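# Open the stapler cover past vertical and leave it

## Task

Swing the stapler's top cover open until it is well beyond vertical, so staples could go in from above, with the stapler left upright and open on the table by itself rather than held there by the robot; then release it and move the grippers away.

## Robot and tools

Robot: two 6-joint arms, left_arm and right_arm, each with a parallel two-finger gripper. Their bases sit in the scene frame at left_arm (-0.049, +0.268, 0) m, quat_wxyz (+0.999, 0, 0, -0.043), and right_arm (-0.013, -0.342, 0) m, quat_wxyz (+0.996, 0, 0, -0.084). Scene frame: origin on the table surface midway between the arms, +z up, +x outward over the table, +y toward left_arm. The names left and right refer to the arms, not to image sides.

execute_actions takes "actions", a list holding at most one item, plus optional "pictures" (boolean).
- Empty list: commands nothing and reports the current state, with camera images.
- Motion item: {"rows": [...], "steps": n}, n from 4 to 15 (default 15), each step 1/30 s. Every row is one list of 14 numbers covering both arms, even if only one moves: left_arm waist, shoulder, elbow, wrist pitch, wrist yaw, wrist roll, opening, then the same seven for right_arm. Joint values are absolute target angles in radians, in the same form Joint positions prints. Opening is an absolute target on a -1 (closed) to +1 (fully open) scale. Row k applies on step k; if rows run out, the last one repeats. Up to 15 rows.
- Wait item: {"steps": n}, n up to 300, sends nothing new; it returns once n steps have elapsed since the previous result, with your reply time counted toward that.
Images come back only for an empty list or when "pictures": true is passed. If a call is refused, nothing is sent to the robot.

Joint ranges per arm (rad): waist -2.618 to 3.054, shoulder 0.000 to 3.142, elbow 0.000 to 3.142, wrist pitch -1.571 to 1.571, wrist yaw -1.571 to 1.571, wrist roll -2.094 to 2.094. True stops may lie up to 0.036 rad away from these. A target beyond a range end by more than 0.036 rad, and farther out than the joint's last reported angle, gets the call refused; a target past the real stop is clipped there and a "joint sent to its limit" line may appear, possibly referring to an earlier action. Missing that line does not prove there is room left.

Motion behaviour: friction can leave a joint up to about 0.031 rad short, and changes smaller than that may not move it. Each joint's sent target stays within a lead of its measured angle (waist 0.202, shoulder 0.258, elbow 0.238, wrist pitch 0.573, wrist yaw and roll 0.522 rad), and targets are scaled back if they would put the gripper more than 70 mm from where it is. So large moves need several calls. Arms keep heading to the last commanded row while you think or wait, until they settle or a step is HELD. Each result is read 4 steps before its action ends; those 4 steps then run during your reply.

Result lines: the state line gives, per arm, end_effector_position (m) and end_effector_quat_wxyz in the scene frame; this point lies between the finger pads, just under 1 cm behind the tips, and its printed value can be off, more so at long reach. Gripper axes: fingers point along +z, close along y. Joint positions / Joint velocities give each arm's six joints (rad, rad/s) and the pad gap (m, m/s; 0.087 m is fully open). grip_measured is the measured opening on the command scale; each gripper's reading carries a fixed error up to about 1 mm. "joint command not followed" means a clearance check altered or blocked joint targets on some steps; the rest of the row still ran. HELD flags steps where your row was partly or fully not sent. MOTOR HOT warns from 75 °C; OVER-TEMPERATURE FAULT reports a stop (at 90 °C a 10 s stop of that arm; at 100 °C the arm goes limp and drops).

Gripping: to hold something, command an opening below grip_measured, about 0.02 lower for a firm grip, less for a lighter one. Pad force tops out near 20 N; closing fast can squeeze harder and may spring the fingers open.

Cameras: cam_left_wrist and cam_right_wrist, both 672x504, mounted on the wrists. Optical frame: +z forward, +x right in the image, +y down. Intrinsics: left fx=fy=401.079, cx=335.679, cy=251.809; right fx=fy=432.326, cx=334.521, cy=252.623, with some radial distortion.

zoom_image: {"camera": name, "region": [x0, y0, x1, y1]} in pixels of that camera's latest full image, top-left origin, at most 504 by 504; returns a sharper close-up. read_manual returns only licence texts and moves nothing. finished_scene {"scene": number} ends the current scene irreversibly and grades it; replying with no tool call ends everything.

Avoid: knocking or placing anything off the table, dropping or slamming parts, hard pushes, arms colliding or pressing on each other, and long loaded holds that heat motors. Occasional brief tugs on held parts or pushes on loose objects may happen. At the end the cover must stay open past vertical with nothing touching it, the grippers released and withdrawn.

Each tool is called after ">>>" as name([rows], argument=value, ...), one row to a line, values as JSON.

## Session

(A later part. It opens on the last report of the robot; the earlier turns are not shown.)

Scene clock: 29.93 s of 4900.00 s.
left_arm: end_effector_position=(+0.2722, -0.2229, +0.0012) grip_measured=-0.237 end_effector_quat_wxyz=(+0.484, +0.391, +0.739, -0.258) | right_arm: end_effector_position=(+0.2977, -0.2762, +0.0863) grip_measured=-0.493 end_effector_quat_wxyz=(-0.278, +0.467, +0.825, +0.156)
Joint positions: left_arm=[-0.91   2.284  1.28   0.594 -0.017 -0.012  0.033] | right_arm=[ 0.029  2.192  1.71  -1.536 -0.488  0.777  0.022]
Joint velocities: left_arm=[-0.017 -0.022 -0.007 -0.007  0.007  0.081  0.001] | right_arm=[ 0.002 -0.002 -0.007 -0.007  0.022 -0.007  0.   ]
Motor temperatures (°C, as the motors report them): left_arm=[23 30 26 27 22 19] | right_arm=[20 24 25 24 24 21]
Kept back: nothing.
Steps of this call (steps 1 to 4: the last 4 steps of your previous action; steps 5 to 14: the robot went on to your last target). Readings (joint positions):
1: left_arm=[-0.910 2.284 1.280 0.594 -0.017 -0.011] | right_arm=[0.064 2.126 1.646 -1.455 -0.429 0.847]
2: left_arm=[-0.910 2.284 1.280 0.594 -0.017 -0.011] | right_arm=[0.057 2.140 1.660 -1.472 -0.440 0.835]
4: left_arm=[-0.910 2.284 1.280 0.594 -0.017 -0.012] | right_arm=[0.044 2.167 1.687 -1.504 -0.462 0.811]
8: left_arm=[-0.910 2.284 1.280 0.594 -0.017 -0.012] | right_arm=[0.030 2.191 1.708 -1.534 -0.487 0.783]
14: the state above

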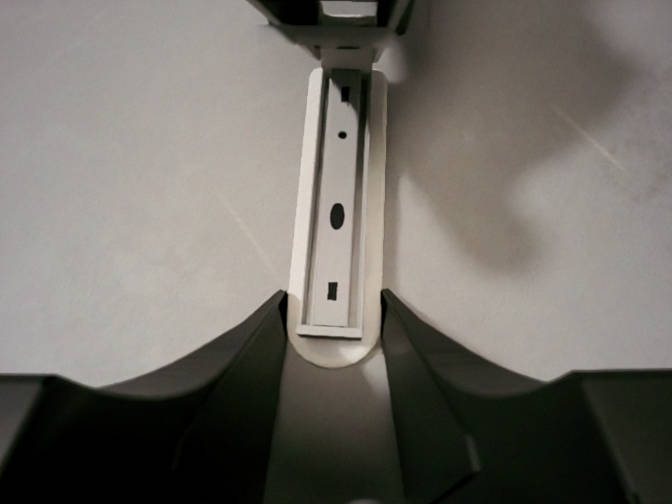

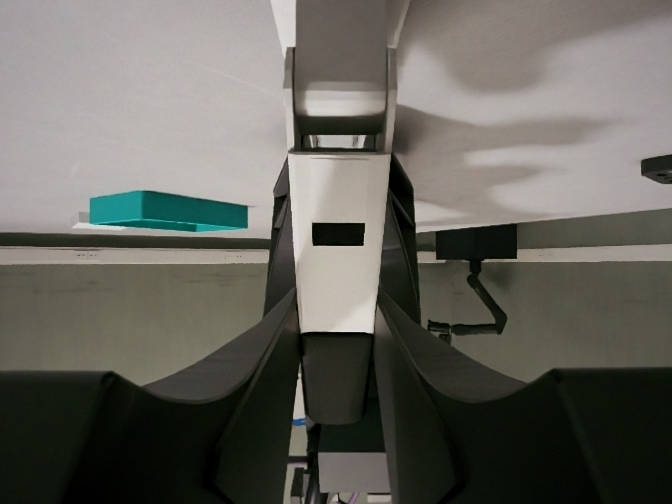

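>>> execute_actions([
  {"rows":[[-0.91,2.3,1.29,0.58,0,0,-0.28,0.029,2.192,1.71,-1.536,-0.488,0.777,-0.48],[-0.91,2.3,1.29,0.58,0,0,-0.28,0.029,2.192,1.71,-1.536,-0.488,0.777,-0.4],[-0.91,2.3,1.29,0.58,0,0,-0.28,0.029,2.192,1.71,-1.52,-0.46,0.8,-0.25],[-0.91,2.3,1.29,0.58,0,0,-0.28,0.045,2.165,1.695,-1.495,-0.42,0.835,-0.1],[-0.91,2.3,1.29,0.58,0,0,-0.28,0.063,2.135,1.677,-1.47,-0.385,0.865,-0.1],[-0.91,2.3,1.29,0.58,0,0,-0.28,0.081,2.105,1.659,-1.45,-0.35,0.895,-0.1],[-0.91,2.3,1.29,0.58,0,0,-0.28,0.1,2.074,1.641,-1.43,-0.315,0.923,-0.1],[-0.91,2.3,1.29,0.58,0,0,-0.28,0.119,2.043,1.623,-1.41,-0.28,0.951,-0.1],[-0.91,2.3,1.29,0.58,0,0,-0.28,0.138,2.012,1.605,-1.39,-0.247,0.979,-0.1],[-0.91,2.3,1.29,0.58,0,0,-0.28,0.157,1.981,1.587,-1.37,-0.214,1.007,-0.1],[-0.91,2.3,1.29,0.58,0,0,-0.28,0.176,1.95,1.569,-1.35,-0.181,1.035,-0.1],[-0.91,2.3,1.29,0.58,0,0,-0.28,0.195,1.919,1.551,-1.33,-0.148,1.063,-0.1],[-0.91,2.3,1.29,0.58,0,0,-0.28,0.214,1.888,1.533,-1.31,-0.115,1.09,-0.1],[-0.91,2.3,1.29,0.58,0,0,-0.28,0.233,1.857,1.512,-1.29,-0.09,1.11,-0.1],[-0.91,2.3,1.29,0.58,0,0,-0.28,0.252,1.822,1.488,-1.28,-0.082,1.115,-0.1]],"steps":15},
])

>>> execute_actions([
  {"steps":18},
], pictures=true)

Scene clock: 31.40 s of 4900.00 s.
left_arm: end_effector_position=(+0.2725, -0.2227, +0.0012) grip_measured=-0.237 end_effector_quat_wxyz=(+0.485, +0.393, +0.738, -0.257) | right_arm: end_effector_position=(+0.2878, -0.2689, +0.0920) grip_measured=-0.100 end_effector_quat_wxyz=(-0.188, +0.473, +0.857, +0.080)
Joint positions: left_arm=[-0.91   2.284  1.28   0.594 -0.017 -0.006  0.033] | right_arm=[ 0.128  2.025  1.613 -1.434 -0.309  0.925  0.039]
Joint velocities: left_arm=[-0.012 -0.002  0.002  0.022  0.007 -0.007 -0.   ] | right_arm=[ 0.667 -1.004 -0.476  0.462  0.901  0.681 -0.001]
Motor temperatures (°C, as the motors report them): left_arm=[23 30 26 27 22 19] | right_arm=[20 24 25 24 24 21]
Steps of this call (steps 1 to 30: the robot went on to your last target; steps 31 to 33: nothing new was sent; steps 34 to 44: the first 11 steps of this action). Readings (joint positions):
34: left_arm=[-0.910 2.284 1.280 0.594 -0.017 -0.012] | right_arm=[0.029 2.192 1.710 -1.536 -0.488 0.777]
35: left_arm=[-0.910 2.284 1.280 0.594 -0.017 -0.011] | right_arm=[0.029 2.192 1.710 -1.536 -0.488 0.777]
37: left_arm=[-0.910 2.284 1.280 0.594 -0.017 -0.008] | right_arm=[0.030 2.191 1.710 -1.534 -0.477 0.787]
41: left_arm=[-0.910 2.284 1.280 0.594 -0.017 -0.007] | right_arm=[0.063 2.124 1.662 -1.479 -0.392 0.856]
44: the state above

Scene clock: 32.00 s of 4900.00 s.
left_arm: end_effector_position=(+0.2725, -0.2227, +0.0012) grip_measured=-0.237 end_effector_quat_wxyz=(+0.485, +0.393, +0.738, -0.257) | right_arm: end_effector_position=(+0.2889, -0.2630, +0.1067) grip_measured=-0.100 end_effector_quat_wxyz=(-0.044, +0.490, +0.870, +0.027)
Joint positions: left_arm=[-0.91   2.284  1.28   0.594 -0.017 -0.006  0.033] | right_arm=[ 0.251  1.82   1.506 -1.301 -0.095  1.105  0.039]
Joint velocities: left_arm=[-0.012  0.012  0.007 -0.095 -0.022  0.037 -0.   ] | right_arm=[-0.022 -0.002 -0.007  0.007  0.037 -0.007  0.   ]
Motor temperatures (°C, as the motors report them): left_arm=[23 30 26 27 22 19] | right_arm=[20 24 25 24 24 21]
Kept back: nothing.
Steps of this call (steps 1 to 4: the last 4 steps of your previous action; steps 5 to 18: the robot went on to your last target). Readings (joint positions):
1: left_arm=[-0.910 2.284 1.280 0.594 -0.017 -0.006] | right_arm=[0.151 1.990 1.598 -1.417 -0.281 0.950]
2: left_arm=[-0.910 2.284 1.280 0.594 -0.017 -0.006] | right_arm=[0.174 1.955 1.582 -1.399 -0.251 0.975]
4: left_arm=[-0.910 2.284 1.280 0.594 -0.017 -0.006] | right_arm=[0.215 1.887 1.546 -1.362 -0.197 1.021]
8: left_arm=[-0.910 2.284 1.280 0.594 -0.017 -0.006] | right_arm=[0.251 1.821 1.517 -1.332 -0.137 1.073]
18: the state above

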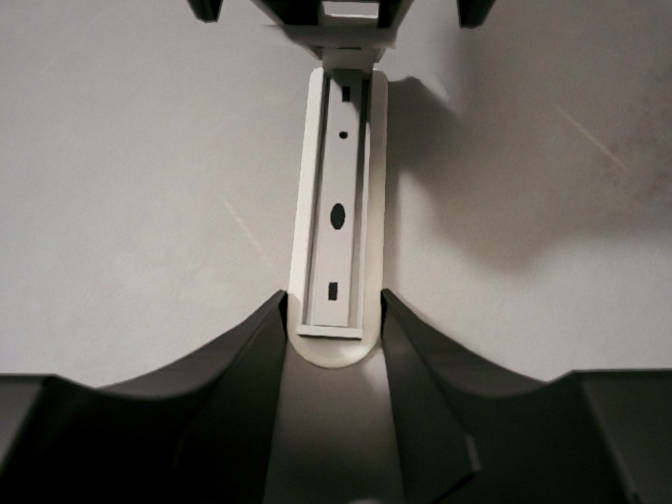

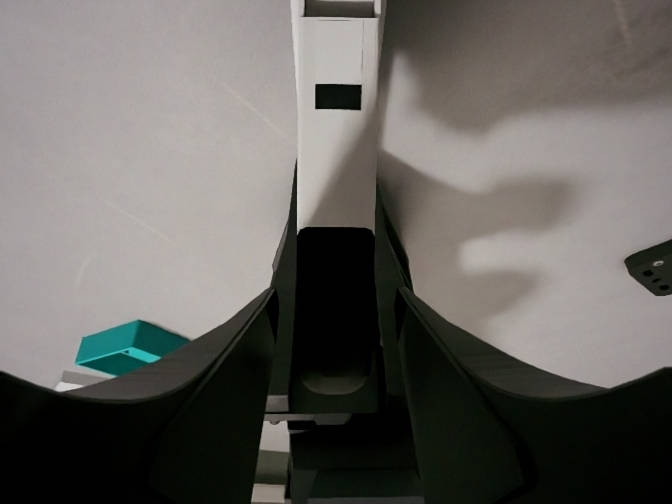

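>>> execute_actions([
  {"rows":[[-0.91,2.3,1.29,0.57,0,0,-0.28,0.251,1.83,1.495,-1.295,-0.09,1.108,-0.2],[-0.91,2.3,1.29,0.57,0,0,-0.28,0.251,1.83,1.495,-1.295,-0.09,1.108,-0.29],[-0.91,2.3,1.29,0.57,0,0,-0.28,0.251,1.83,1.495,-1.295,-0.09,1.108,-0.37],[-0.91,2.3,1.29,0.57,0,0,-0.28,0.251,1.83,1.495,-1.295,-0.09,1.108,-0.42],[-0.91,2.3,1.29,0.57,0,0,-0.28,0.251,1.83,1.495,-1.295,-0.09,1.108,-0.45],[-0.91,2.3,1.29,0.57,0,0,-0.28,0.251,1.83,1.495,-1.295,-0.09,1.108,-0.47],[-0.91,2.3,1.29,0.57,0,0,-0.28,0.251,1.83,1.495,-1.295,-0.09,1.108,-0.48],[-0.91,2.3,1.29,0.57,0,0,-0.28,0.251,1.83,1.495,-1.295,-0.09,1.108,-0.49],[-0.91,2.3,1.29,0.57,0,0,-0.28,0.251,1.83,1.495,-1.295,-0.09,1.108,-0.499]],"steps":15},
])

>>> execute_actions([
  {"rows":[[-0.91,2.3,1.29,0.57,0,0,-0.28,0.243,1.832,1.52,-1.305,-0.09,1.098,-0.499],[-0.91,2.3,1.29,0.57,0,0,-0.28,0.236,1.836,1.532,-1.312,-0.09,1.091,-0.499],[-0.91,2.3,1.29,0.57,0,0,-0.28,0.229,1.84,1.544,-1.319,-0.09,1.084,-0.499],[-0.91,2.3,1.29,0.57,0,0,-0.28,0.222,1.844,1.556,-1.326,-0.09,1.077,-0.499],[-0.91,2.3,1.29,0.57,0,0,-0.28,0.215,1.848,1.567,-1.333,-0.09,1.07,-0.499],[-0.91,2.3,1.29,0.57,0,0,-0.28,0.208,1.853,1.578,-1.34,-0.09,1.063,-0.499],[-0.91,2.3,1.29,0.57,0,0,-0.28,0.201,1.858,1.589,-1.347,-0.09,1.056,-0.499],[-0.91,2.3,1.29,0.57,0,0,-0.28,0.194,1.863,1.6,-1.354,-0.09,1.049,-0.499],[-0.91,2.3,1.29,0.57,0,0,-0.28,0.188,1.868,1.611,-1.361,-0.09,1.042,-0.499],[-0.91,2.3,1.29,0.57,0,0,-0.28,0.182,1.873,1.622,-1.368,-0.09,1.036,-0.499],[-0.91,2.3,1.29,0.57,0,0,-0.28,0.176,1.878,1.632,-1.374,-0.09,1.03,-0.499],[-0.91,2.3,1.29,0.57,0,0,-0.28,0.17,1.884,1.642,-1.38,-0.09,1.024,-0.499],[-0.91,2.3,1.29,0.57,0,0,-0.28,0.164,1.89,1.652,-1.386,-0.09,1.02,-0.499],[-0.91,2.3,1.29,0.57,0,0,-0.28,0.158,1.896,1.662,-1.39,-0.09,1.018,-0.499]],"steps":15},
])

>>> execute_actions([
  {"steps":10},
], pictures=true)

Scene clock: 32.93 s of 4900.00 s.
left_arm: end_effector_position=(+0.2725, -0.2227, +0.0012) grip_measured=-0.237 end_effector_quat_wxyz=(+0.485, +0.393, +0.738, -0.257) | right_arm: end_effector_position=(+0.2899, -0.2636, +0.1064) grip_measured=-0.493 end_effector_quat_wxyz=(-0.042, +0.492, +0.869, +0.026)
Joint positions: left_arm=[-0.91   2.284  1.28   0.594 -0.017 -0.006  0.033] | right_arm=[ 0.251  1.82   1.506 -1.297 -0.09   1.11   0.022]
Joint velocities: left_arm=[-0.002 -0.012 -0.012  0.007  0.022 -0.007 -0.001] | right_arm=[-0.002 -0.027 -0.017  0.051 -0.007 -0.051 -0.001]
Motor temperatures (°C, as the motors report them): left_arm=[23 31 26 27 22 19] | right_arm=[20 25 25 24 24 21]
Steps of this call (steps 1 to 15: the robot went on to your last target; steps 16 to 17: nothing new was sent; steps 18 to 28: the first 11 steps of this action). Readings (joint positions):
18: left_arm=[-0.910 2.284 1.280 0.594 -0.017 -0.006] | right_arm=[0.251 1.820 1.506 -1.297 -0.090 1.108]
19: left_arm=[-0.910 2.284 1.280 0.594 -0.017 -0.006] | right_arm=[0.251 1.820 1.506 -1.297 -0.090 1.108]
21: left_arm=[-0.910 2.284 1.280 0.594 -0.017 -0.006] | right_arm=[0.251 1.820 1.506 -1.297 -0.090 1.108]
25: left_arm=[-0.910 2.284 1.280 0.594 -0.017 -0.006] | right_arm=[0.251 1.820 1.506 -1.297 -0.090 1.108]
28: the state above

Scene clock: 33.43 s of 4900.00 s.
left_arm: end_effector_position=(+0.2725, -0.2227, +0.0012) grip_measured=-0.237 end_effector_quat_wxyz=(+0.485, +0.393, +0.738, -0.257) | right_arm: end_effector_position=(+0.2977, -0.2760, +0.1161) grip_measured=-0.494 end_effector_quat_wxyz=(-0.053, +0.496, +0.866, +0.030)
Joint positions: left_arm=[-0.91   2.284  1.28   0.594 -0.017 -0.006  0.033] | right_arm=[ 0.203  1.858  1.588 -1.359 -0.107  1.071  0.022]
Joint velocities: left_arm=[-0.017  0.012 -0.012 -0.081  0.022  0.066 -0.001] | right_arm=[-0.188  0.125  0.305 -0.183 -0.051 -0.227 -0.001]
Motor temperatures (°C, as the motors report them): left_arm=[23 31 26 27 22 19] | right_arm=[20 25 25 24 24 21]
Steps of this call (steps 1 to 4: the last 4 steps of your previous action; steps 5 to 15: the first 11 steps of this action). Readings (joint positions):
5: left_arm=[-0.910 2.284 1.280 0.594 -0.017 -0.006] | right_arm=[0.251 1.820 1.506 -1.297 -0.090 1.110]
6: left_arm=[-0.910 2.284 1.280 0.594 -0.017 -0.006] | right_arm=[0.251 1.820 1.507 -1.298 -0.090 1.110]
8: left_arm=[-0.910 2.284 1.280 0.594 -0.017 -0.006] | right_arm=[0.247 1.824 1.517 -1.304 -0.091 1.106]
12: left_arm=[-0.910 2.284 1.280 0.594 -0.017 -0.006] | right_arm=[0.223 1.844 1.555 -1.335 -0.103 1.088]
15: the state above

Scene clock: 33.77 s of 4900.00 s.
left_arm: end_effector_position=(+0.2725, -0.2227, +0.0012) grip_measured=-0.237 end_effector_quat_wxyz=(+0.485, +0.393, +0.738, -0.257) | right_arm: end_effector_position=(+0.3024, -0.2851, +0.1211) grip_measured=-0.494 end_effector_quat_wxyz=(-0.057, +0.496, +0.866, +0.032)
Joint positions: left_arm=[-0.91   2.284  1.28   0.594 -0.017 -0.006  0.033] | right_arm=[ 0.173  1.883  1.638 -1.393 -0.112  1.04   0.022]
Joint velocities: left_arm=[ 0.002 -0.002 -0.012 -0.007 -0.095 -0.007 -0.   ] | right_arm=[ 0.002  0.007 -0.012 -0.051 -0.051  0.066 -0.   ]
Motor temperatures (°C, as the motors report them): left_arm=[23 31 26 27 22 19] | right_arm=[20 25 25 24 24 21]
Kept back: nothing.
Steps of this call (steps 1 to 4: the last 4 steps of your previous action; steps 5 to 10: the robot went on to your last target). Readings (joint positions):
1: left_arm=[-0.910 2.284 1.280 0.594 -0.017 -0.006] | right_arm=[0.196 1.863 1.599 -1.367 -0.107 1.065]
2: left_arm=[-0.910 2.284 1.280 0.594 -0.017 -0.006] | right_arm=[0.190 1.868 1.609 -1.374 -0.108 1.059]
4: left_arm=[-0.910 2.284 1.280 0.594 -0.017 -0.006] | right_arm=[0.179 1.878 1.628 -1.386 -0.109 1.049]
8: left_arm=[-0.910 2.284 1.280 0.594 -0.017 -0.006] | right_arm=[0.173 1.882 1.637 -1.393 -0.112 1.040]
10: the state above

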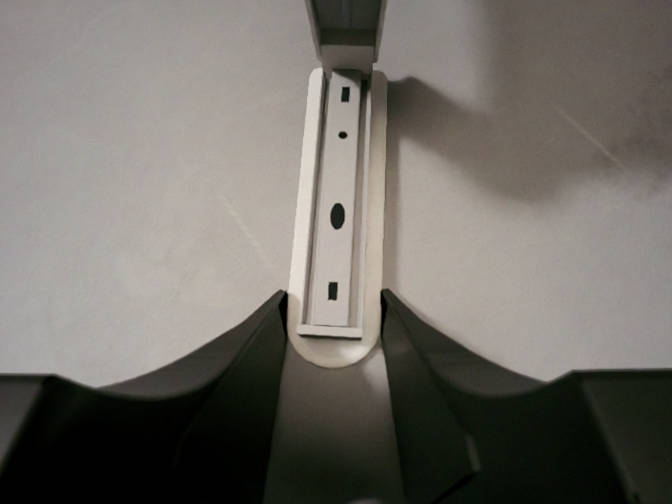

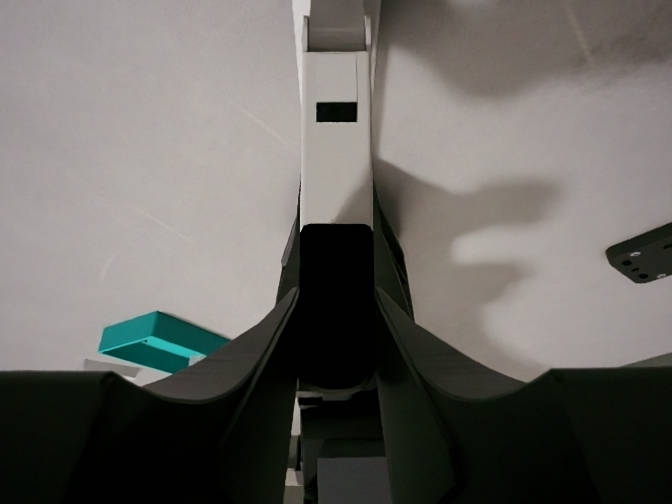

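>>> execute_actions([
  {"rows":[[-0.91,2.3,1.29,0.57,0,0,-0.28,0.153,1.899,1.67,-1.395,-0.085,1.012,-0.499],[-0.91,2.3,1.29,0.57,0,0,-0.28,0.146,1.905,1.68,-1.399,-0.082,1.005,-0.499],[-0.91,2.3,1.29,0.57,0,0,-0.28,0.139,1.911,1.69,-1.403,-0.079,0.998,-0.499],[-0.91,2.3,1.29,0.57,0,0,-0.28,0.132,1.917,1.7,-1.407,-0.076,0.991,-0.499],[-0.91,2.3,1.29,0.57,0,0,-0.28,0.125,1.923,1.71,-1.411,-0.073,0.984,-0.499],[-0.91,2.3,1.29,0.57,0,0,-0.28,0.118,1.929,1.72,-1.415,-0.07,0.977,-0.499],[-0.91,2.3,1.29,0.57,0,0,-0.28,0.111,1.935,1.73,-1.419,-0.067,0.97,-0.499],[-0.91,2.3,1.29,0.57,0,0,-0.28,0.104,1.941,1.74,-1.423,-0.065,0.963,-0.499],[-0.91,2.3,1.29,0.57,0,0,-0.28,0.097,1.948,1.75,-1.426,-0.065,0.956,-0.499],[-0.91,2.3,1.29,0.57,0,0,-0.28,0.09,1.955,1.76,-1.429,-0.065,0.949,-0.499],[-0.91,2.3,1.29,0.57,0,0,-0.28,0.083,1.962,1.77,-1.432,-0.065,0.942,-0.499],[-0.91,2.3,1.29,0.57,0,0,-0.28,0.076,1.969,1.78,-1.435,-0.065,0.935,-0.499],[-0.91,2.3,1.29,0.57,0,0,-0.28,0.07,1.976,1.79,-1.437,-0.065,0.928,-0.499],[-0.91,2.3,1.29,0.57,0,0,-0.28,0.064,1.983,1.799,-1.439,-0.065,0.921,-0.499],[-0.91,2.3,1.29,0.57,0,0,-0.28,0.058,1.99,1.808,-1.44,-0.065,0.914,-0.499]],"steps":15},
])

>>> execute_actions([
  {"rows":[[-0.91,2.3,1.29,0.57,0,0,-0.28,0.052,1.996,1.815,-1.44,-0.065,0.909,-0.499],[-0.91,2.3,1.29,0.57,0,0,-0.28,0.046,2.002,1.822,-1.44,-0.065,0.904,-0.499],[-0.91,2.3,1.29,0.57,0,0,-0.28,0.04,2.008,1.829,-1.44,-0.065,0.899,-0.499],[-0.91,2.3,1.29,0.57,0,0,-0.28,0.034,2.014,1.835,-1.439,-0.065,0.894,-0.499],[-0.91,2.3,1.29,0.57,0,0,-0.28,0.028,2.021,1.841,-1.438,-0.065,0.889,-0.499],[-0.91,2.3,1.29,0.57,0,0,-0.28,0.022,2.028,1.847,-1.437,-0.065,0.884,-0.499],[-0.91,2.3,1.29,0.57,0,0,-0.28,0.016,2.035,1.853,-1.436,-0.065,0.879,-0.499],[-0.91,2.3,1.29,0.57,0,0,-0.28,0.011,2.042,1.859,-1.435,-0.062,0.874,-0.499],[-0.91,2.3,1.29,0.57,0,0,-0.28,0.006,2.049,1.864,-1.433,-0.06,0.869,-0.499],[-0.91,2.3,1.29,0.57,0,0,-0.28,0.001,2.056,1.869,-1.431,-0.06,0.864,-0.499],[-0.91,2.3,1.29,0.57,0,0,-0.28,-0.004,2.063,1.874,-1.429,-0.06,0.859,-0.499],[-0.91,2.3,1.29,0.57,0,0,-0.28,-0.009,2.07,1.879,-1.427,-0.06,0.854,-0.499],[-0.91,2.3,1.29,0.57,0,0,-0.28,-0.014,2.077,1.884,-1.425,-0.06,0.849,-0.499],[-0.91,2.3,1.29,0.57,0,0,-0.28,-0.018,2.084,1.888,-1.423,-0.06,0.844,-0.499],[-0.91,2.3,1.29,0.57,0,0,-0.28,-0.022,2.091,1.892,-1.42,-0.06,0.84,-0.499]],"steps":15},
])

>>> execute_actions([
  {"steps":12},
], pictures=true)

Scene clock: 34.93 s of 4900.00 s.
left_arm: end_effector_position=(+0.2725, -0.2227, +0.0012) grip_measured=-0.237 end_effector_quat_wxyz=(+0.485, +0.393, +0.738, -0.257) | right_arm: end_effector_position=(+0.3144, -0.3061, +0.1274) grip_measured=-0.494 end_effector_quat_wxyz=(-0.057, +0.497, +0.865, +0.033)
Joint positions: left_arm=[-0.91   2.284  1.28   0.594 -0.017 -0.005  0.033] | right_arm=[ 0.113  1.934  1.731 -1.441 -0.111  0.983  0.022]
Joint velocities: left_arm=[ 0.012  0.002 -0.022 -0.022 -0.051  0.051 -0.   ] | right_arm=[-0.188  0.178  0.3   -0.095  0.007 -0.183 -0.001]
Motor temperatures (°C, as the motors report them): left_arm=[23 31 26 28 22 19] | right_arm=[20 25 25 24 24 21]
Steps of this call (steps 1 to 24: the robot went on to your last target; steps 25 to 35: the first 11 steps of this action). Readings (joint positions):
25: left_arm=[-0.910 2.284 1.280 0.594 -0.017 -0.006] | right_arm=[0.173 1.883 1.639 -1.394 -0.112 1.039]
26: left_arm=[-0.910 2.284 1.280 0.594 -0.017 -0.006] | right_arm=[0.172 1.886 1.643 -1.397 -0.112 1.037]
28: left_arm=[-0.910 2.284 1.280 0.594 -0.017 -0.006] | right_arm=[0.164 1.895 1.658 -1.406 -0.112 1.029]
32: left_arm=[-0.910 2.284 1.280 0.594 -0.017 -0.006] | right_arm=[0.135 1.916 1.699 -1.427 -0.112 1.004]
35: the state above

Scene clock: 35.43 s of 4900.00 s.
left_arm: end_effector_position=(+0.2726, -0.2226, +0.0012) grip_measured=-0.237 end_effector_quat_wxyz=(+0.485, +0.394, +0.738, -0.256) | right_arm: end_effector_position=(+0.3339, -0.3412, +0.1239) grip_measured=-0.494 end_effector_quat_wxyz=(-0.056, +0.498, +0.864, +0.037)
Joint positions: left_arm=[-0.91   2.284  1.28   0.594 -0.017 -0.004  0.033] | right_arm=[ 0.021  2.027  1.849 -1.47  -0.11   0.894  0.022]
Joint velocities: left_arm=[-0.022  0.002 -0.002 -0.037 -0.037  0.022  0.001] | right_arm=[-0.125  0.183  0.173 -0.051  0.022 -0.183 -0.001]
Motor temperatures (°C, as the motors report them): left_arm=[23 31 26 28 22 19] | right_arm=[20 25 26 24 24 21]
Steps of this call (steps 1 to 4: the last 4 steps of your previous action; steps 5 to 15: the first 11 steps of this action). Readings (joint positions):
5: left_arm=[-0.910 2.284 1.280 0.594 -0.017 -0.005] | right_arm=[0.080 1.967 1.780 -1.460 -0.111 0.949]
6: left_arm=[-0.910 2.284 1.280 0.594 -0.017 -0.005] | right_arm=[0.074 1.973 1.788 -1.462 -0.111 0.943]
8: left_arm=[-0.910 2.284 1.280 0.594 -0.017 -0.005] | right_arm=[0.062 1.985 1.803 -1.466 -0.111 0.932]
12: left_arm=[-0.910 2.284 1.280 0.594 -0.017 -0.004] | right_arm=[0.038 2.009 1.830 -1.470 -0.111 0.910]
15: the state above

Scene clock: 35.83 s of 4900.00 s.
left_arm: end_effector_position=(+0.2727, -0.2226, +0.0013) grip_measured=-0.237 end_effector_quat_wxyz=(+0.486, +0.395, +0.737, -0.256) | right_arm: end_effector_position=(+0.3406, -0.3545, +0.1179) grip_measured=-0.494 end_effector_quat_wxyz=(-0.056, +0.498, +0.864, +0.038)
Joint positions: left_arm=[-0.91   2.284  1.28   0.594 -0.017 -0.     0.033] | right_arm=[-0.01   2.065  1.88  -1.467 -0.109  0.862  0.022]
Joint velocities: left_arm=[-0.017  0.002 -0.017 -0.037  0.022  0.051  0.   ] | right_arm=[-0.007 -0.002  0.002 -0.037 -0.007  0.022 -0.001]
Motor temperatures (°C, as the motors report them): left_arm=[23 31 26 28 22 19] | right_arm=[20 25 26 24 24 21]
Kept back: nothing.
Steps of this call (steps 1 to 4: the last 4 steps of your previous action; steps 5 to 12: the robot went on to your last target). Readings (joint positions):
1: left_arm=[-0.910 2.284 1.280 0.594 -0.017 -0.003] | right_arm=[0.016 2.034 1.855 -1.470 -0.109 0.889]
2: left_arm=[-0.910 2.284 1.280 0.594 -0.017 -0.003] | right_arm=[0.011 2.040 1.860 -1.470 -0.109 0.884]
4: left_arm=[-0.910 2.284 1.280 0.594 -0.017 -0.002] | right_arm=[0.001 2.053 1.871 -1.470 -0.109 0.874]
8: left_arm=[-0.910 2.284 1.280 0.594 -0.017 -0.001] | right_arm=[-0.010 2.064 1.880 -1.467 -0.109 0.863]
12: the state above

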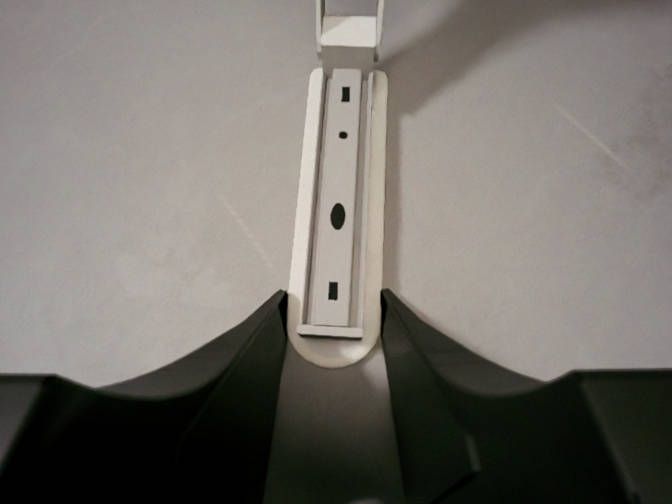

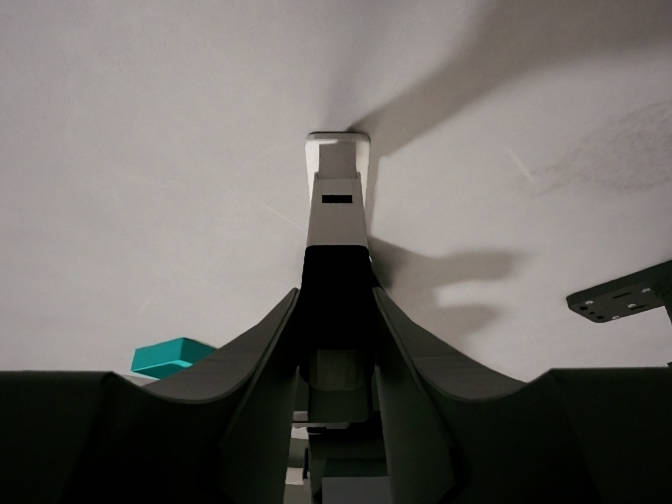

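>>> execute_actions([
  {"rows":[[-0.91,2.3,1.29,0.57,0,0,-0.28,-0.026,2.095,1.893,-1.42,-0.06,0.838,-0.499],[-0.91,2.3,1.29,0.57,0,0,-0.28,-0.03,2.1,1.895,-1.418,-0.06,0.835,-0.499],[-0.91,2.3,1.29,0.57,0,0,-0.28,-0.034,2.105,1.897,-1.416,-0.06,0.832,-0.499],[-0.91,2.3,1.29,0.57,0,0,-0.28,-0.038,2.11,1.899,-1.414,-0.06,0.829,-0.499],[-0.91,2.3,1.29,0.57,0,0,-0.28,-0.042,2.115,1.901,-1.412,-0.06,0.826,-0.499],[-0.91,2.3,1.29,0.57,0,0,-0.28,-0.046,2.12,1.903,-1.41,-0.06,0.823,-0.499],[-0.91,2.3,1.29,0.57,0,0,-0.28,-0.05,2.125,1.905,-1.408,-0.06,0.82,-0.499],[-0.91,2.3,1.29,0.57,0,0,-0.28,-0.054,2.13,1.907,-1.406,-0.06,0.817,-0.499]],"steps":15},
])

Scene clock: 36.53 s of 4900.00 s.
left_arm: end_effector_position=(+0.2728, -0.2225, +0.0013) grip_measured=-0.237 end_effector_quat_wxyz=(+0.486, +0.396, +0.736, -0.255) | right_arm: end_effector_position=(+0.3475, -0.3681, +0.1083) grip_measured=-0.494 end_effector_quat_wxyz=(-0.055, +0.501, +0.863, +0.039)
Joint positions: left_arm=[-0.91   2.284  1.28   0.594 -0.017  0.003  0.033] | right_arm=[-0.042  2.101  1.898 -1.448 -0.107  0.838  0.022]
Joint velocities: left_arm=[-0.002  0.002  0.002 -0.066 -0.066  0.007 -0.002] | right_arm=[-0.076  0.066  0.002  0.081  0.095 -0.037 -0.   ]
Motor temperatures (°C, as the motors report them): left_arm=[23 31 26 28 22 19] | right_arm=[20 25 26 24 24 21]
Steps of this call (steps 1 to 10: the robot went on to your last target; steps 11 to 21: the first 11 steps of this action). Readings (joint positions):
11: left_arm=[-0.910 2.284 1.280 0.594 -0.017 -0.000] | right_arm=[-0.010 2.065 1.880 -1.467 -0.109 0.861]
12: left_arm=[-0.910 2.284 1.280 0.594 -0.017 -0.000] | right_arm=[-0.010 2.065 1.880 -1.467 -0.109 0.861]
14: left_arm=[-0.910 2.284 1.280 0.594 -0.017 -0.000] | right_arm=[-0.013 2.069 1.884 -1.467 -0.109 0.858]
18: left_arm=[-0.910 2.284 1.280 0.594 -0.017 0.001] | right_arm=[-0.030 2.090 1.895 -1.459 -0.109 0.846]
21: the state above

>>> execute_actions([
  {"rows":[[-0.91,2.3,1.29,0.59,0,0,-0.28,-0.044,2.103,1.898,-1.446,-0.107,0.836,-0.49],[-0.91,2.3,1.29,0.59,0,0,-0.28,-0.044,2.103,1.898,-1.446,-0.107,0.836,-0.47],[-0.91,2.3,1.29,0.59,0,0,-0.28,-0.044,2.103,1.898,-1.446,-0.107,0.836,-0.4],[-0.91,2.3,1.29,0.59,0,0,-0.28,-0.044,2.103,1.898,-1.446,-0.107,0.836,-0.2],[-0.91,2.3,1.29,0.59,0,0,-0.28,-0.044,2.09,1.898,-1.446,-0.107,0.836,0.1],[-0.91,2.3,1.29,0.59,0,0,-0.24,-0.044,2.07,1.898,-1.446,-0.107,0.836,0.4],[-0.91,2.3,1.29,0.59,0,0,-0.23,-0.044,2.05,1.898,-1.446,-0.107,0.836,0.6],[-0.91,2.3,1.29,0.59,0,0,-0.21,-0.044,2.03,1.898,-1.446,-0.107,0.836,0.6],[-0.91,2.3,1.29,0.59,0,0,-0.17,-0.044,2.0,1.898,-1.446,-0.107,0.836,0.6],[-0.91,2.29,1.29,0.59,0,0,-0.05,-0.044,1.97,1.898,-1.446,-0.107,0.836,0.6],[-0.91,2.285,1.29,0.59,0,0,0.1,-0.044,1.94,1.898,-1.446,-0.107,0.836,0.6],[-0.91,2.28,1.29,0.59,0,0,0.3,-0.044,1.91,1.898,-1.446,-0.107,0.836,0.6],[-0.91,2.28,1.29,0.59,0,0,0.5,-0.044,1.89,1.898,-1.446,-0.107,0.836,0.6]],"steps":15},
])

>>> execute_actions([
  {"rows":[[-0.91,2.25,1.27,0.59,0,0,0.5,-0.06,1.85,1.88,-1.44,-0.1,0.8,0.6],[-0.91,2.21,1.245,0.58,0,0,0.5,-0.08,1.8,1.85,-1.43,-0.1,0.8,0.6],[-0.91,2.17,1.22,0.57,0,0,0.5,-0.1,1.75,1.82,-1.42,-0.1,0.8,0.6],[-0.91,2.12,1.19,0.55,0,0,0.5,-0.13,1.7,1.78,-1.41,-0.1,0.8,0.6],[-0.91,2.07,1.16,0.53,0,0,0.5,-0.16,1.65,1.74,-1.4,-0.1,0.8,0.6],[-0.9,2.02,1.13,0.5,0,0,0.5,-0.2,1.6,1.7,-1.39,-0.1,0.8,0.6],[-0.89,1.96,1.1,0.46,0,0,0.5,-0.24,1.55,1.65,-1.38,-0.1,0.8,0.6],[-0.88,1.9,1.08,0.41,0,0,0.5,-0.28,1.5,1.6,-1.37,-0.1,0.8,0.6],[-0.87,1.84,1.06,0.36,0,0,0.5,-0.32,1.45,1.55,-1.36,-0.1,0.8,0.6],[-0.86,1.78,1.04,0.31,0,0,0.5,-0.36,1.4,1.5,-1.35,-0.1,0.8,0.6],[-0.85,1.72,1.02,0.26,0,0,0.5,-0.4,1.35,1.45,-1.34,-0.1,0.8,0.6],[-0.84,1.66,1.01,0.22,0,0,0.5,-0.44,1.3,1.4,-1.33,-0.1,0.8,0.6],[-0.83,1.6,1.0,0.2,0,0,0.5,-0.47,1.26,1.36,-1.32,-0.1,0.8,0.6]],"steps":15},
])

>>> execute_actions([
  {"steps":15},
], pictures=true)

Scene clock: 37.53 s of 4900.00 s.
left_arm: end_effector_position=(+0.2725, -0.2229, +0.0015) grip_measured=+0.025 end_effector_quat_wxyz=(+0.486, +0.397, +0.735, -0.256) | right_arm: end_effector_position=(+0.3478, -0.3689, +0.1329) grip_measured=+0.599 end_effector_quat_wxyz=(-0.018, +0.499, +0.865, +0.051)
Joint positions: left_arm=[-0.91   2.284  1.28   0.595 -0.015  0.004  0.045] | right_arm=[-0.044  2.028  1.898 -1.444 -0.107  0.835  0.07 ]
Joint velocities: left_arm=[-0.012  0.012 -0.007  0.022 -0.022  0.022  0.133] | right_arm=[ 0.007 -0.794 -0.007 -0.11  -0.066 -0.037  0.002]
Motor temperatures (°C, as the motors report them): left_arm=[23 32 27 28 22 19] | right_arm=[20 25 26 24 24 21]
Steps of this call (steps 1 to 4: the last 4 steps of your previous action; steps 5 to 15: the robot went on to your last target; steps 16 to 19: nothing new was sent; steps 20 to 30: the first 11 steps of this action). Readings (joint positions):
20: left_arm=[-0.910 2.284 1.280 0.595 -0.017 0.004] | right_arm=[-0.044 2.104 1.898 -1.444 -0.107 0.834]
21: left_arm=[-0.910 2.284 1.280 0.595 -0.017 0.004] | right_arm=[-0.044 2.104 1.898 -1.444 -0.107 0.835]
23: left_arm=[-0.910 2.284 1.280 0.595 -0.017 0.004] | right_arm=[-0.044 2.104 1.898 -1.444 -0.107 0.835]
27: left_arm=[-0.910 2.284 1.280 0.595 -0.017 0.004] | right_arm=[-0.044 2.089 1.898 -1.444 -0.107 0.835]
30: the state above

Scene clock: 38.03 s of 4900.00 s.
left_arm: end_effector_position=(+0.2518, -0.1665, +0.1172) grip_measured=+0.500 end_effector_quat_wxyz=(+0.509, +0.381, +0.725, -0.264) | right_arm: end_effector_position=(+0.2474, -0.4292, +0.2206) grip_measured=+0.600 end_effector_quat_wxyz=(+0.145, +0.594, +0.788, +0.074)
Joint positions: left_arm=[-0.881  1.841  1.078  0.413 -0.004  0.004  0.066] | right_arm=[-0.332  1.442  1.557 -1.374 -0.104  0.808  0.07 ]
Joint velocities: left_arm=[ 0.325 -1.863 -0.496 -1.033  0.007  0.007 -0.   ] | right_arm=[-1.179 -1.541 -1.438  0.227  0.066  0.007  0.   ]
Motor temperatures (°C, as the motors report them): left_arm=[23 32 27 28 22 19] | right_arm=[20 25 26 24 24 21]
Steps of this call (steps 1 to 4: the last 4 steps of your previous action; steps 5 to 15: the first 11 steps of this action). Readings (joint positions):
5: left_arm=[-0.910 2.282 1.280 0.595 -0.013 0.004] | right_arm=[-0.044 1.881 1.898 -1.444 -0.107 0.830]
6: left_arm=[-0.910 2.274 1.277 0.590 -0.013 0.004] | right_arm=[-0.047 1.859 1.892 -1.440 -0.107 0.825]
8: left_arm=[-0.910 2.228 1.245 0.572 -0.011 0.004] | right_arm=[-0.068 1.795 1.850 -1.425 -0.108 0.817]
12: left_arm=[-0.906 2.029 1.136 0.502 -0.007 0.004] | right_arm=[-0.199 1.603 1.697 -1.398 -0.108 0.809]
15: the state above

Scene clock: 38.53 s of 4900.00 s.
left_arm: end_effector_position=(+0.2463, -0.1143, +0.1740) grip_measured=+0.500 end_effector_quat_wxyz=(+0.518, +0.362, +0.734, -0.251) | right_arm: end_effector_position=(+0.2024, -0.4414, +0.2127) grip_measured=+0.600 end_effector_quat_wxyz=(+0.169, +0.642, +0.745, +0.062)
Joint positions: left_arm=[-0.829  1.585  1.022  0.219 -0.004  0.004  0.066] | right_arm=[-0.463  1.26   1.378 -1.339 -0.096  0.806  0.07 ]
Joint velocities: left_arm=[-0.017 -0.007  0.017 -0.11  -0.007 -0.007 -0.   ] | right_arm=[-0.007  0.007 -0.017  0.007 -0.066 -0.022  0.   ]
Motor temperatures (°C, as the motors report them): left_arm=[23 32 27 28 22 19] | right_arm=[20 25 26 24 24 21]
Kept back: nothing.
Steps of this call (steps 1 to 4: the last 4 steps of your previous action; steps 5 to 15: the robot went on to your last target). Readings (joint positions):
1: left_arm=[-0.869 1.777 1.062 0.380 -0.004 0.004] | right_arm=[-0.372 1.390 1.508 -1.367 -0.102 0.808]
2: left_arm=[-0.855 1.714 1.050 0.348 -0.004 0.004] | right_arm=[-0.410 1.341 1.460 -1.361 -0.101 0.808]
4: left_arm=[-0.835 1.619 1.039 0.310 -0.004 0.004] | right_arm=[-0.457 1.275 1.399 -1.361 -0.097 0.808]
8: left_arm=[-0.829 1.578 1.039 0.288 -0.004 0.004] | right_arm=[-0.463 1.260 1.381 -1.351 -0.096 0.807]
15: the state above

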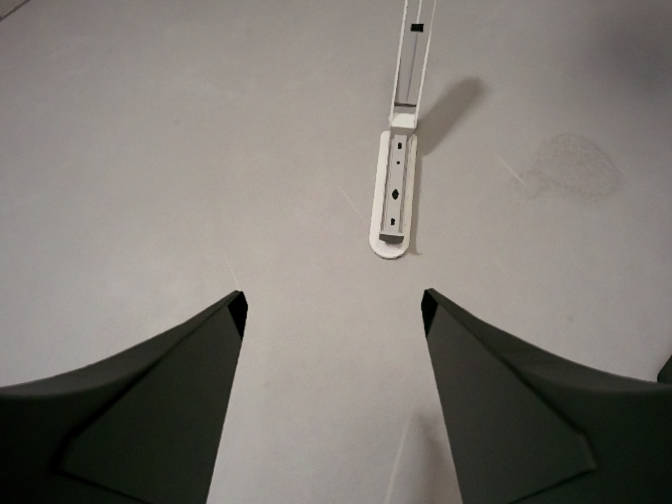

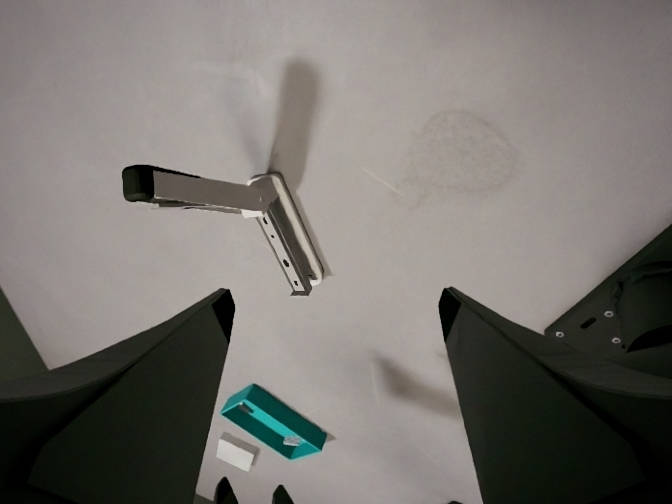

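>>> finished_scene(scene=1)

The scene is finished: the task was done.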